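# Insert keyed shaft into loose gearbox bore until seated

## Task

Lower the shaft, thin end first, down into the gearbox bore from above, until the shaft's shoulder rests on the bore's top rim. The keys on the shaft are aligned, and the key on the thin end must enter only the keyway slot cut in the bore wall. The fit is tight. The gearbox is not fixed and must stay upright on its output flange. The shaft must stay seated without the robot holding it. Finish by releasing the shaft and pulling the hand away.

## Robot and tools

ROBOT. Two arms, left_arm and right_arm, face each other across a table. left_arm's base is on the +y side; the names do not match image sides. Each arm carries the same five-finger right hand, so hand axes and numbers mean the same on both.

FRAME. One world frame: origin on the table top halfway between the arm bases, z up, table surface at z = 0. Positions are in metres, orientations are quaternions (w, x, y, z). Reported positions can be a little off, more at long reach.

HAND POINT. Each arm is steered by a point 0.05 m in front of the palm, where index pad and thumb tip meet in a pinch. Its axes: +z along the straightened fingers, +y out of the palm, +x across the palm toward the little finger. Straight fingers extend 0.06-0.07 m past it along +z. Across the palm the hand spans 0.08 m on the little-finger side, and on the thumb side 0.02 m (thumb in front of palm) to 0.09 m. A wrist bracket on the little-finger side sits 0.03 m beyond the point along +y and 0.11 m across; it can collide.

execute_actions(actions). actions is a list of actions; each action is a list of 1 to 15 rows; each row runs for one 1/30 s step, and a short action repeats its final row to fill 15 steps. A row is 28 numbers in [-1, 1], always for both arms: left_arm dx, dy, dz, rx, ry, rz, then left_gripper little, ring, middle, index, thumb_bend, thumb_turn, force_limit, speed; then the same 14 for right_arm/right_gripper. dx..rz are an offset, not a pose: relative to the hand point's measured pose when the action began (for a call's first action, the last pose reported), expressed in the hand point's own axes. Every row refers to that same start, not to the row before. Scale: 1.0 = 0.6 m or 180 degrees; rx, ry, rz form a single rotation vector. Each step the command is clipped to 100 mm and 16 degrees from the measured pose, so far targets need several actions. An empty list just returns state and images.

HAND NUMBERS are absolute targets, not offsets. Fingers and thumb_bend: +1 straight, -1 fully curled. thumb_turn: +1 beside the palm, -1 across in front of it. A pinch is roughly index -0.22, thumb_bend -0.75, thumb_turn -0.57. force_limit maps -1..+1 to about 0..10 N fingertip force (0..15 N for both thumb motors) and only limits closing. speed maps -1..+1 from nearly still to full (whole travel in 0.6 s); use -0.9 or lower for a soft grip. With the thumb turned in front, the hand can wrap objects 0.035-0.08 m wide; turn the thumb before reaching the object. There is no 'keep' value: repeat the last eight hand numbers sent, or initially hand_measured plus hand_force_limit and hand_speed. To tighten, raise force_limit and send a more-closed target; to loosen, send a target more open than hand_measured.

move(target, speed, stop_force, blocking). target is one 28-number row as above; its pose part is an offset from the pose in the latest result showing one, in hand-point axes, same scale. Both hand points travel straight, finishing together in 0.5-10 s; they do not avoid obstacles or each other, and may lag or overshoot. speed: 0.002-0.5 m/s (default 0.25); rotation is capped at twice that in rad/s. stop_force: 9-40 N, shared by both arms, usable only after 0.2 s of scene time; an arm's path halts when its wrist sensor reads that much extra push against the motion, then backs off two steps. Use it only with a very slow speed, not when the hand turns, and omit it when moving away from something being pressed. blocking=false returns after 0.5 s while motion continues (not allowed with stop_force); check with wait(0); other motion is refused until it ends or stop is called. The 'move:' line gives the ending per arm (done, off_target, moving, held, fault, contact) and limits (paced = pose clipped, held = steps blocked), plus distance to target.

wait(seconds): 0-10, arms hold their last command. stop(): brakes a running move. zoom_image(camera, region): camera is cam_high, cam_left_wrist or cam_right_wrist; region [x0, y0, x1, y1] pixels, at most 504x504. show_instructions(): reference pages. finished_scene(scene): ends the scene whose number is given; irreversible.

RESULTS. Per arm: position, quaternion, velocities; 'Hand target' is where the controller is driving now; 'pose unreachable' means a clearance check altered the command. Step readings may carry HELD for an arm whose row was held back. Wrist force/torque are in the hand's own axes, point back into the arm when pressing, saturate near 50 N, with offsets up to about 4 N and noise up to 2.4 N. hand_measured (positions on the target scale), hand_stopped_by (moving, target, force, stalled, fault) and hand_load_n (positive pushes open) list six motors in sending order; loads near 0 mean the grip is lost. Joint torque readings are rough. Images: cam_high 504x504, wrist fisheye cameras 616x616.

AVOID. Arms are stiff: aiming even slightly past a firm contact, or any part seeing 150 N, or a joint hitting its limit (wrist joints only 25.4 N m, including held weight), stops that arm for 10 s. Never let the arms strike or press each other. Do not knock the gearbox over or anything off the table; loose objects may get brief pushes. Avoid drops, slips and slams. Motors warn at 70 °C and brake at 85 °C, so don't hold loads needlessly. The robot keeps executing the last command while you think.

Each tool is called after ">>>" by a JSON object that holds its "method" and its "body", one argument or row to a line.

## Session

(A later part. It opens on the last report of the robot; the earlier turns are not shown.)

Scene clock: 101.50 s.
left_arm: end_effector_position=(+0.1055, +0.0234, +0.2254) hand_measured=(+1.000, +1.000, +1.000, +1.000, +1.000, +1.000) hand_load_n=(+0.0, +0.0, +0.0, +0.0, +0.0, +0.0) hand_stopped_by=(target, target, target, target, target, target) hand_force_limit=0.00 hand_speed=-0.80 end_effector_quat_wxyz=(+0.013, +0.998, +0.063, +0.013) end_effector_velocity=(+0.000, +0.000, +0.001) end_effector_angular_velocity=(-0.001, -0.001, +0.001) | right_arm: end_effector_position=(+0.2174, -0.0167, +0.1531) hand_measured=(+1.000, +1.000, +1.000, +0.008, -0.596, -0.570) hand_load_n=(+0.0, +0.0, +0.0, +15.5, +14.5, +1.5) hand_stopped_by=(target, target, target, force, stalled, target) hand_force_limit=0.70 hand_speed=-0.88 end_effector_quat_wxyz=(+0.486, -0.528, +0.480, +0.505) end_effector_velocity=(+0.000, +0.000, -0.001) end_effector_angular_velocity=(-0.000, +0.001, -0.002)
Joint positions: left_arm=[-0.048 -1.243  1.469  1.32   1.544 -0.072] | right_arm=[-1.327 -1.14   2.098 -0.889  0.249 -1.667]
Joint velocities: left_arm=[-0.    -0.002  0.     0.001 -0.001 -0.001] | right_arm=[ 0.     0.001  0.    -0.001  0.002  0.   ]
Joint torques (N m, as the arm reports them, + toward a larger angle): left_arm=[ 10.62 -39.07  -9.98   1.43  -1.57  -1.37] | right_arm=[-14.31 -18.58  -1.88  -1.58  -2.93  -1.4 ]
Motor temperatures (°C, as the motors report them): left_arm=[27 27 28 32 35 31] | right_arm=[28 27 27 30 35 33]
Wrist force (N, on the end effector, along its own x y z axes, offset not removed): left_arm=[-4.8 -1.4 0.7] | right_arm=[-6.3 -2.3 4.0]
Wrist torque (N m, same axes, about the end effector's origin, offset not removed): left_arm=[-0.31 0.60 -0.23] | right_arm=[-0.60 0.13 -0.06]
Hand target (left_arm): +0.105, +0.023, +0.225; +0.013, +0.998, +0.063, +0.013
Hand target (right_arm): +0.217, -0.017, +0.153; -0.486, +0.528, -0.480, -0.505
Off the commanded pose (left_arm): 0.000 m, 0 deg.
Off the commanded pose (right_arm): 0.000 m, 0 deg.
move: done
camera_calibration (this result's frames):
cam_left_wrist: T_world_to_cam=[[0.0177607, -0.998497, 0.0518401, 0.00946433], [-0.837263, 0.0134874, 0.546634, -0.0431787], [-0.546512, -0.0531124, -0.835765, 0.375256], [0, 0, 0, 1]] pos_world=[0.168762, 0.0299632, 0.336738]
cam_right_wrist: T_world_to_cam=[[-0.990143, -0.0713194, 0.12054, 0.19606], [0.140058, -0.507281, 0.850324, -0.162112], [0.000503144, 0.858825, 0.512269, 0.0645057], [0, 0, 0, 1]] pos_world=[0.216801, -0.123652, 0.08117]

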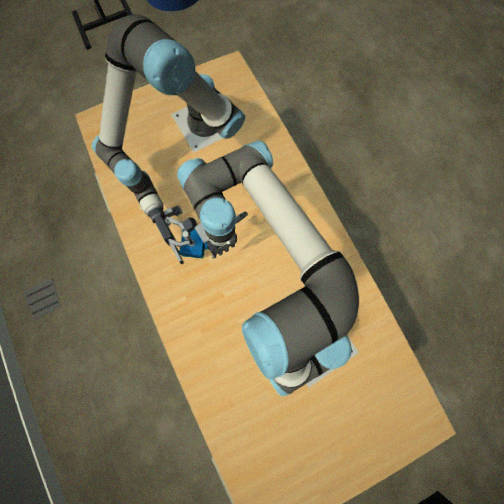

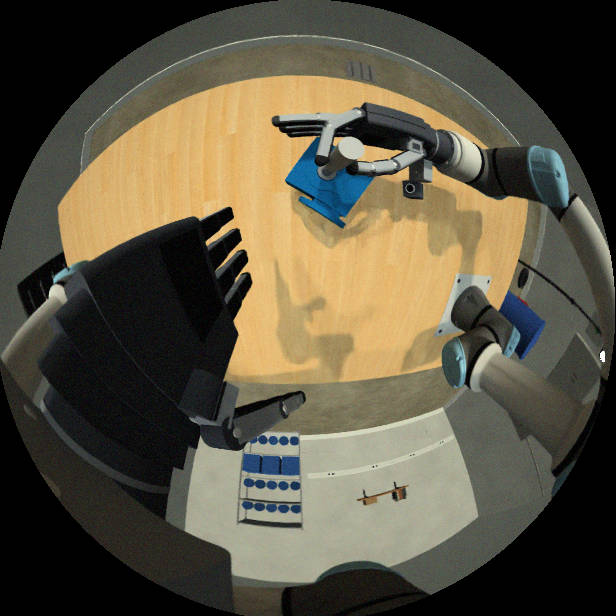

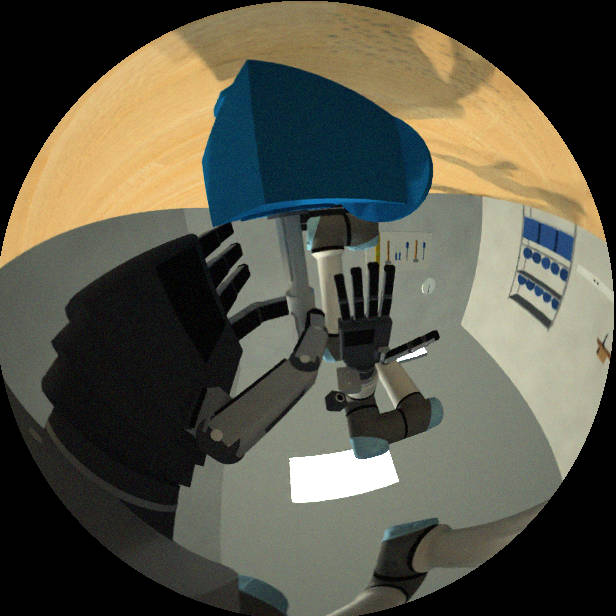

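In. Release.

>>> {"method": "execute_actions", "body": {
  "actions": [
    [[0,0,0,0,0,0,1,1,1,1,1,1,0,-0.8,0,0,0,0,0,0,1,1,1,0.08,-0.53,-0.57,0.7,-0.85]],
    [[0,0,0,0,0,0,1,1,1,1,1,1,0,-0.8,0,0,0,0,0,0,1,1,1,0.08,-0.53,-0.57,0.7,-0.85]]
  ]
}}

>>> {"method": "zoom_image", "body": {
  "camera": "cam_right_wrist",
  "region": [220,170,360,330]
}}

Scene clock: 102.60 s.
left_arm: end_effector_position=(+0.1055, +0.0234, +0.2254) hand_measured=(+1.000, +1.000, +1.000, +1.000, +1.000, +1.000) hand_load_n=(+0.0, +0.0, +0.0, +0.0, +0.0, +0.0) hand_stopped_by=(target, target, target, target, target, target) hand_force_limit=0.00 hand_speed=-0.80 end_effector_quat_wxyz=(+0.013, +0.998, +0.063, +0.013) end_effector_velocity=(-0.000, -0.001, +0.001) end_effector_angular_velocity=(-0.002, +0.000, -0.002) | right_arm: end_effector_position=(+0.2174, -0.0167, +0.1531) hand_measured=(+1.000, +1.000, +1.000, +0.080, -0.530, -0.570) hand_load_n=(+0.0, +0.0, +0.0, +0.0, +0.0, +0.0) hand_stopped_by=(target, target, target, target, target, target) hand_force_limit=0.70 hand_speed=-0.85 end_effector_quat_wxyz=(+0.486, -0.528, +0.480, +0.505) end_effector_velocity=(-0.000, +0.000, -0.000) end_effector_angular_velocity=(+0.001, -0.003, +0.001)
Joint positions: left_arm=[-0.048 -1.243  1.469  1.32   1.544 -0.072] | right_arm=[-1.327 -1.14   2.098 -0.889  0.249 -1.667]
Joint velocities: left_arm=[ 0.    -0.    -0.002  0.     0.     0.002] | right_arm=[ 0.001 -0.     0.    -0.004 -0.     0.   ]
Joint torques (N m, as the arm reports them, + toward a larger angle): left_arm=[ 11.44 -38.92  -9.78   1.52  -1.47  -1.33] | right_arm=[-10.93 -27.24  -6.96   0.58  -0.55  -0.35]
Motor temperatures (°C, as the motors report them): left_arm=[27 27 28 32 35 31] | right_arm=[28 27 27 30 35 33]
Wrist force (N, on the end effector, along its own x y z axes, offset not removed): left_arm=[-3.9 0.3 2.0] | right_arm=[0.7 1.0 2.2]
Wrist torque (N m, same axes, about the end effector's origin, offset not removed): left_arm=[0.15 0.47 -0.29] | right_arm=[0.01 -0.11 0.23]
Hand target (left_arm): +0.105, +0.023, +0.225; +0.013, +0.998, +0.063, +0.013
Hand target (right_arm): +0.217, -0.017, +0.153; -0.486, +0.528, -0.480, -0.505
Off the commanded pose (left_arm): 0.000 m, 0 deg.
Off the commanded pose (right_arm): 0.000 m, 0 deg.
Step readings (end_effector_position; steps 1 to 15: 1st action; 16 to 30: 2nd action):
0: left_arm (+0.1055, +0.0234, +0.2254) | right_arm (+0.2174, -0.0167, +0.1531)
1: left_arm (+0.1055, +0.0234, +0.2254) | right_arm (+0.2174, -0.0167, +0.1531)
2: left_arm (+0.1055, +0.0234, +0.2254) | right_arm (+0.2174, -0.0167, +0.1531)
4: left_arm (+0.1055, +0.0234, +0.2254) | right_arm (+0.2174, -0.0167, +0.1531)
8: left_arm (+0.1055, +0.0234, +0.2254) | right_arm (+0.2174, -0.0167, +0.1531)
15: left_arm (+0.1055, +0.0234, +0.2254) | right_arm (+0.2174, -0.0167, +0.1531)
16: left_arm (+0.1055, +0.0234, +0.2254) | right_arm (+0.2174, -0.0167, +0.1531)
17: left_arm (+0.1055, +0.0234, +0.2254) | right_arm (+0.2174, -0.0167, +0.1531)
19: left_arm (+0.1055, +0.0234, +0.2254) | right_arm (+0.2174, -0.0167, +0.1531)
23: left_arm (+0.1055, +0.0234, +0.2254) | right_arm (+0.2174, -0.0167, +0.1531)
30: end_effector_position above
camera_calibration (this result's frames):
cam_left_wrist: T_world_to_cam=[[0.0177608, -0.998497, 0.0518402, 0.00946425], [-0.837263, 0.0134875, 0.546634, -0.0431786], [-0.546512, -0.0531125, -0.835765, 0.375256], [0, 0, 0, 1]] pos_world=[0.168762, 0.0299632, 0.336738]
cam_right_wrist: T_world_to_cam=[[-0.990132, -0.0713413, 0.120616, 0.196035], [0.140134, -0.50726, 0.850323, -0.162109], [0.000520521, 0.858835, 0.512252, 0.0645355], [0, 0, 0, 1]] pos_world=[0.216784, -0.123671, 0.0811419]

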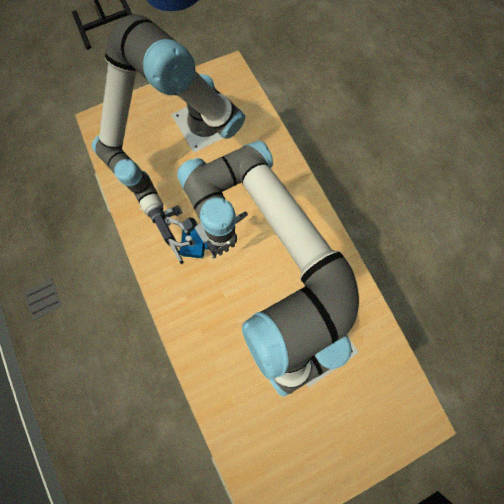

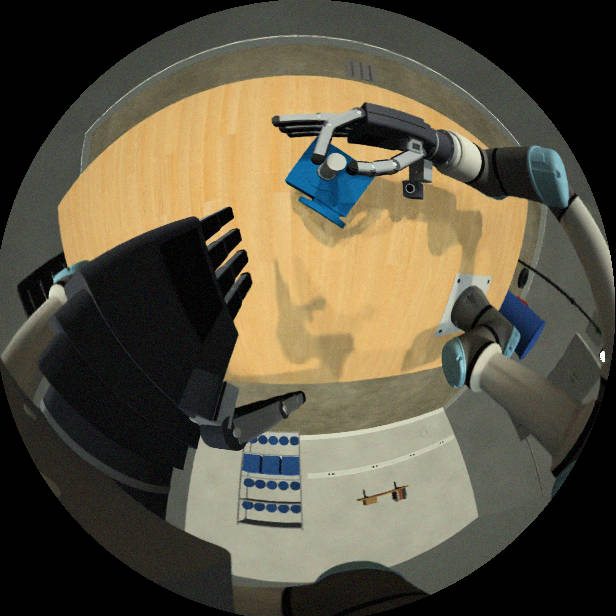

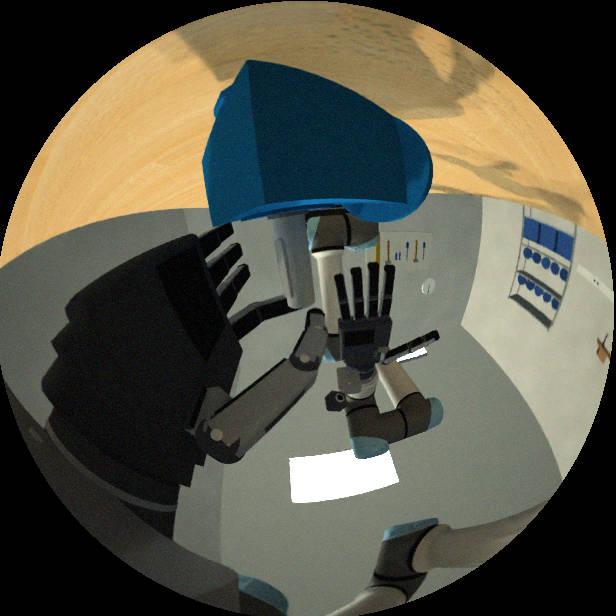

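Region (220, 170, 360, 330) of cam_right_wrist's 616x616 image, scaled by 3.150, with more detail than that image has; it fills the left 441 columns of this view, and the rest is white.

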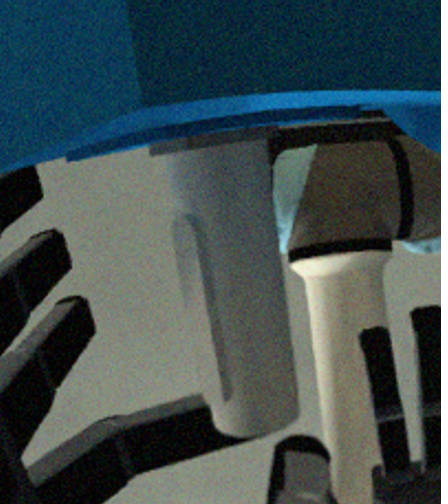

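Seated. Retreat (left toward −x/+y, right up).

>>> {"method": "move", "body": {
  "target": [-0.2,-0.3,-0.1,0,0,0,1,1,1,1,1,1,0,-0.8,-0.2,-0.05,0,0,0,0,1,1,1,0.08,-0.53,-0.57,0.7,-0.85],
  "speed": 0.2
}}

Scene clock: 104.37 s.
left_arm: end_effector_position=(-0.0375, +0.1882, +0.2776) hand_measured=(+1.000, +1.000, +1.000, +1.000, +1.000, +1.000) hand_load_n=(+0.0, +0.0, +0.0, +0.0, +0.0, +0.0) hand_stopped_by=(target, target, target, target, target, target) hand_force_limit=0.00 hand_speed=-0.80 end_effector_quat_wxyz=(+0.012, +0.998, +0.063, +0.013) end_effector_velocity=(-0.001, +0.001, +0.001) end_effector_angular_velocity=(-0.001, -0.002, +0.000) | right_arm: end_effector_position=(+0.2434, -0.0129, +0.2741) hand_measured=(+1.000, +1.000, +1.000, +0.080, -0.530, -0.570) hand_load_n=(+0.0, +0.0, +0.0, +0.0, +0.0, +0.0) hand_stopped_by=(target, target, target, target, target, target) hand_force_limit=0.70 hand_speed=-0.85 end_effector_quat_wxyz=(+0.486, -0.528, +0.479, +0.505) end_effector_velocity=(+0.000, +0.000, +0.000) end_effector_angular_velocity=(-0.002, +0.000, +0.001)
Joint positions: left_arm=[-0.619 -1.763  1.896  1.431  1.536 -0.642] | right_arm=[-1.338 -1.317  1.929 -0.541  0.238 -1.669]
Joint velocities: left_arm=[-0.011 -0.005  0.002  0.003 -0.003 -0.012] | right_arm=[-0.     0.002 -0.004  0.01  -0.001 -0.007]
Joint torques (N m, as the arm reports them, + toward a larger angle): left_arm=[-13.32 -17.05 -10.37   4.55  -1.63  -1.14] | right_arm=[-14.1  -18.37 -28.03   1.16  -3.1   -1.56]
Motor temperatures (°C, as the motors report them): left_arm=[27 27 28 32 35 31] | right_arm=[28 27 27 30 35 33]
Wrist force (N, on the end effector, along its own x y z axes, offset not removed): left_arm=[-1.7 -1.8 0.5] | right_arm=[-0.8 -1.0 0.4]
Wrist torque (N m, same axes, about the end effector's origin, offset not removed): left_arm=[-0.29 0.24 0.02] | right_arm=[-0.30 0.28 0.03]
Hand target (left_arm): -0.038, +0.188, +0.278; +0.012, +0.998, +0.063, +0.013
Hand target (right_arm): +0.243, -0.013, +0.274; -0.486, +0.528, -0.480, -0.505
Off the commanded pose (left_arm): 0.000 m, 0 deg.
Off the commanded pose (right_arm): 0.000 m, 0 deg.
move: done
camera_calibration (this result's frames):
cam_left_wrist: T_world_to_cam=[[0.0176996, -0.998525, 0.0513372, 0.173978], [-0.836456, 0.013341, 0.547871, -0.193976], [-0.547748, -0.0526384, -0.834986, 0.349122], [0, 0, 0, 1]] pos_world=[0.0258987, 0.194686, 0.388855]
cam_right_wrist: T_world_to_cam=[[-0.990144, -0.0713491, 0.120515, 0.207477], [0.140051, -0.507458, 0.850219, -0.26666], [0.000494103, 0.858717, 0.512449, -0.000692689], [0, 0, 0, 1]] pos_world=[0.242779, -0.119921, 0.202071]

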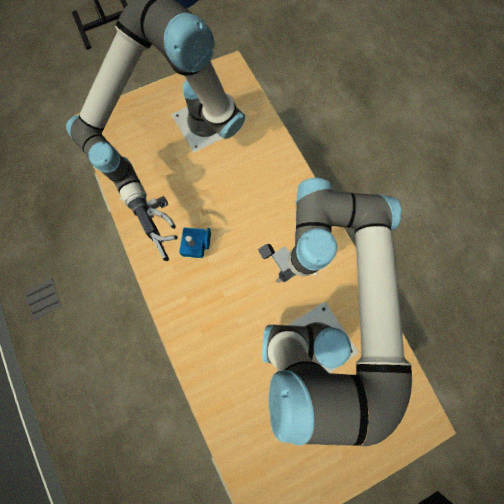

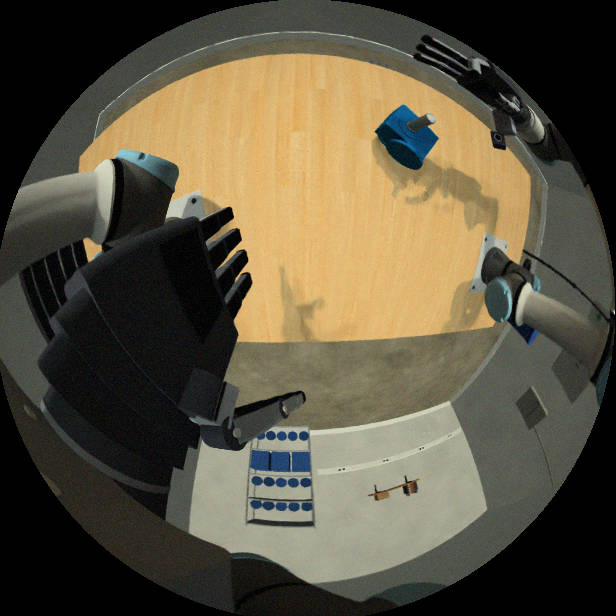

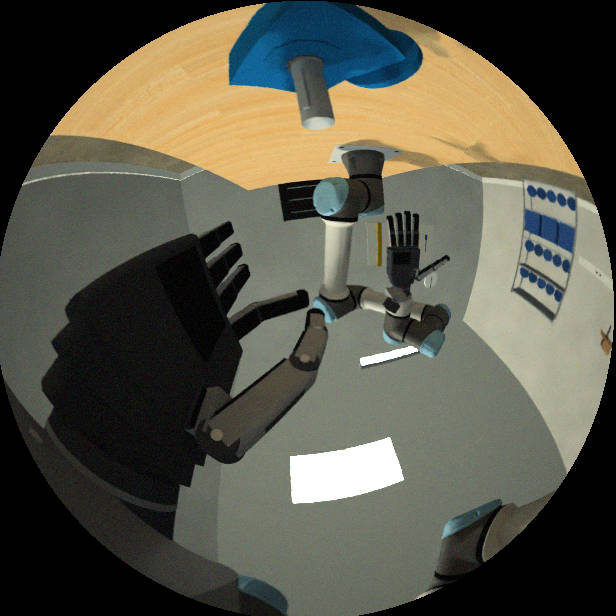

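>>> {"method": "finished_scene", "body": {
  "scene": 2
}}

The scene is finished: the task was done.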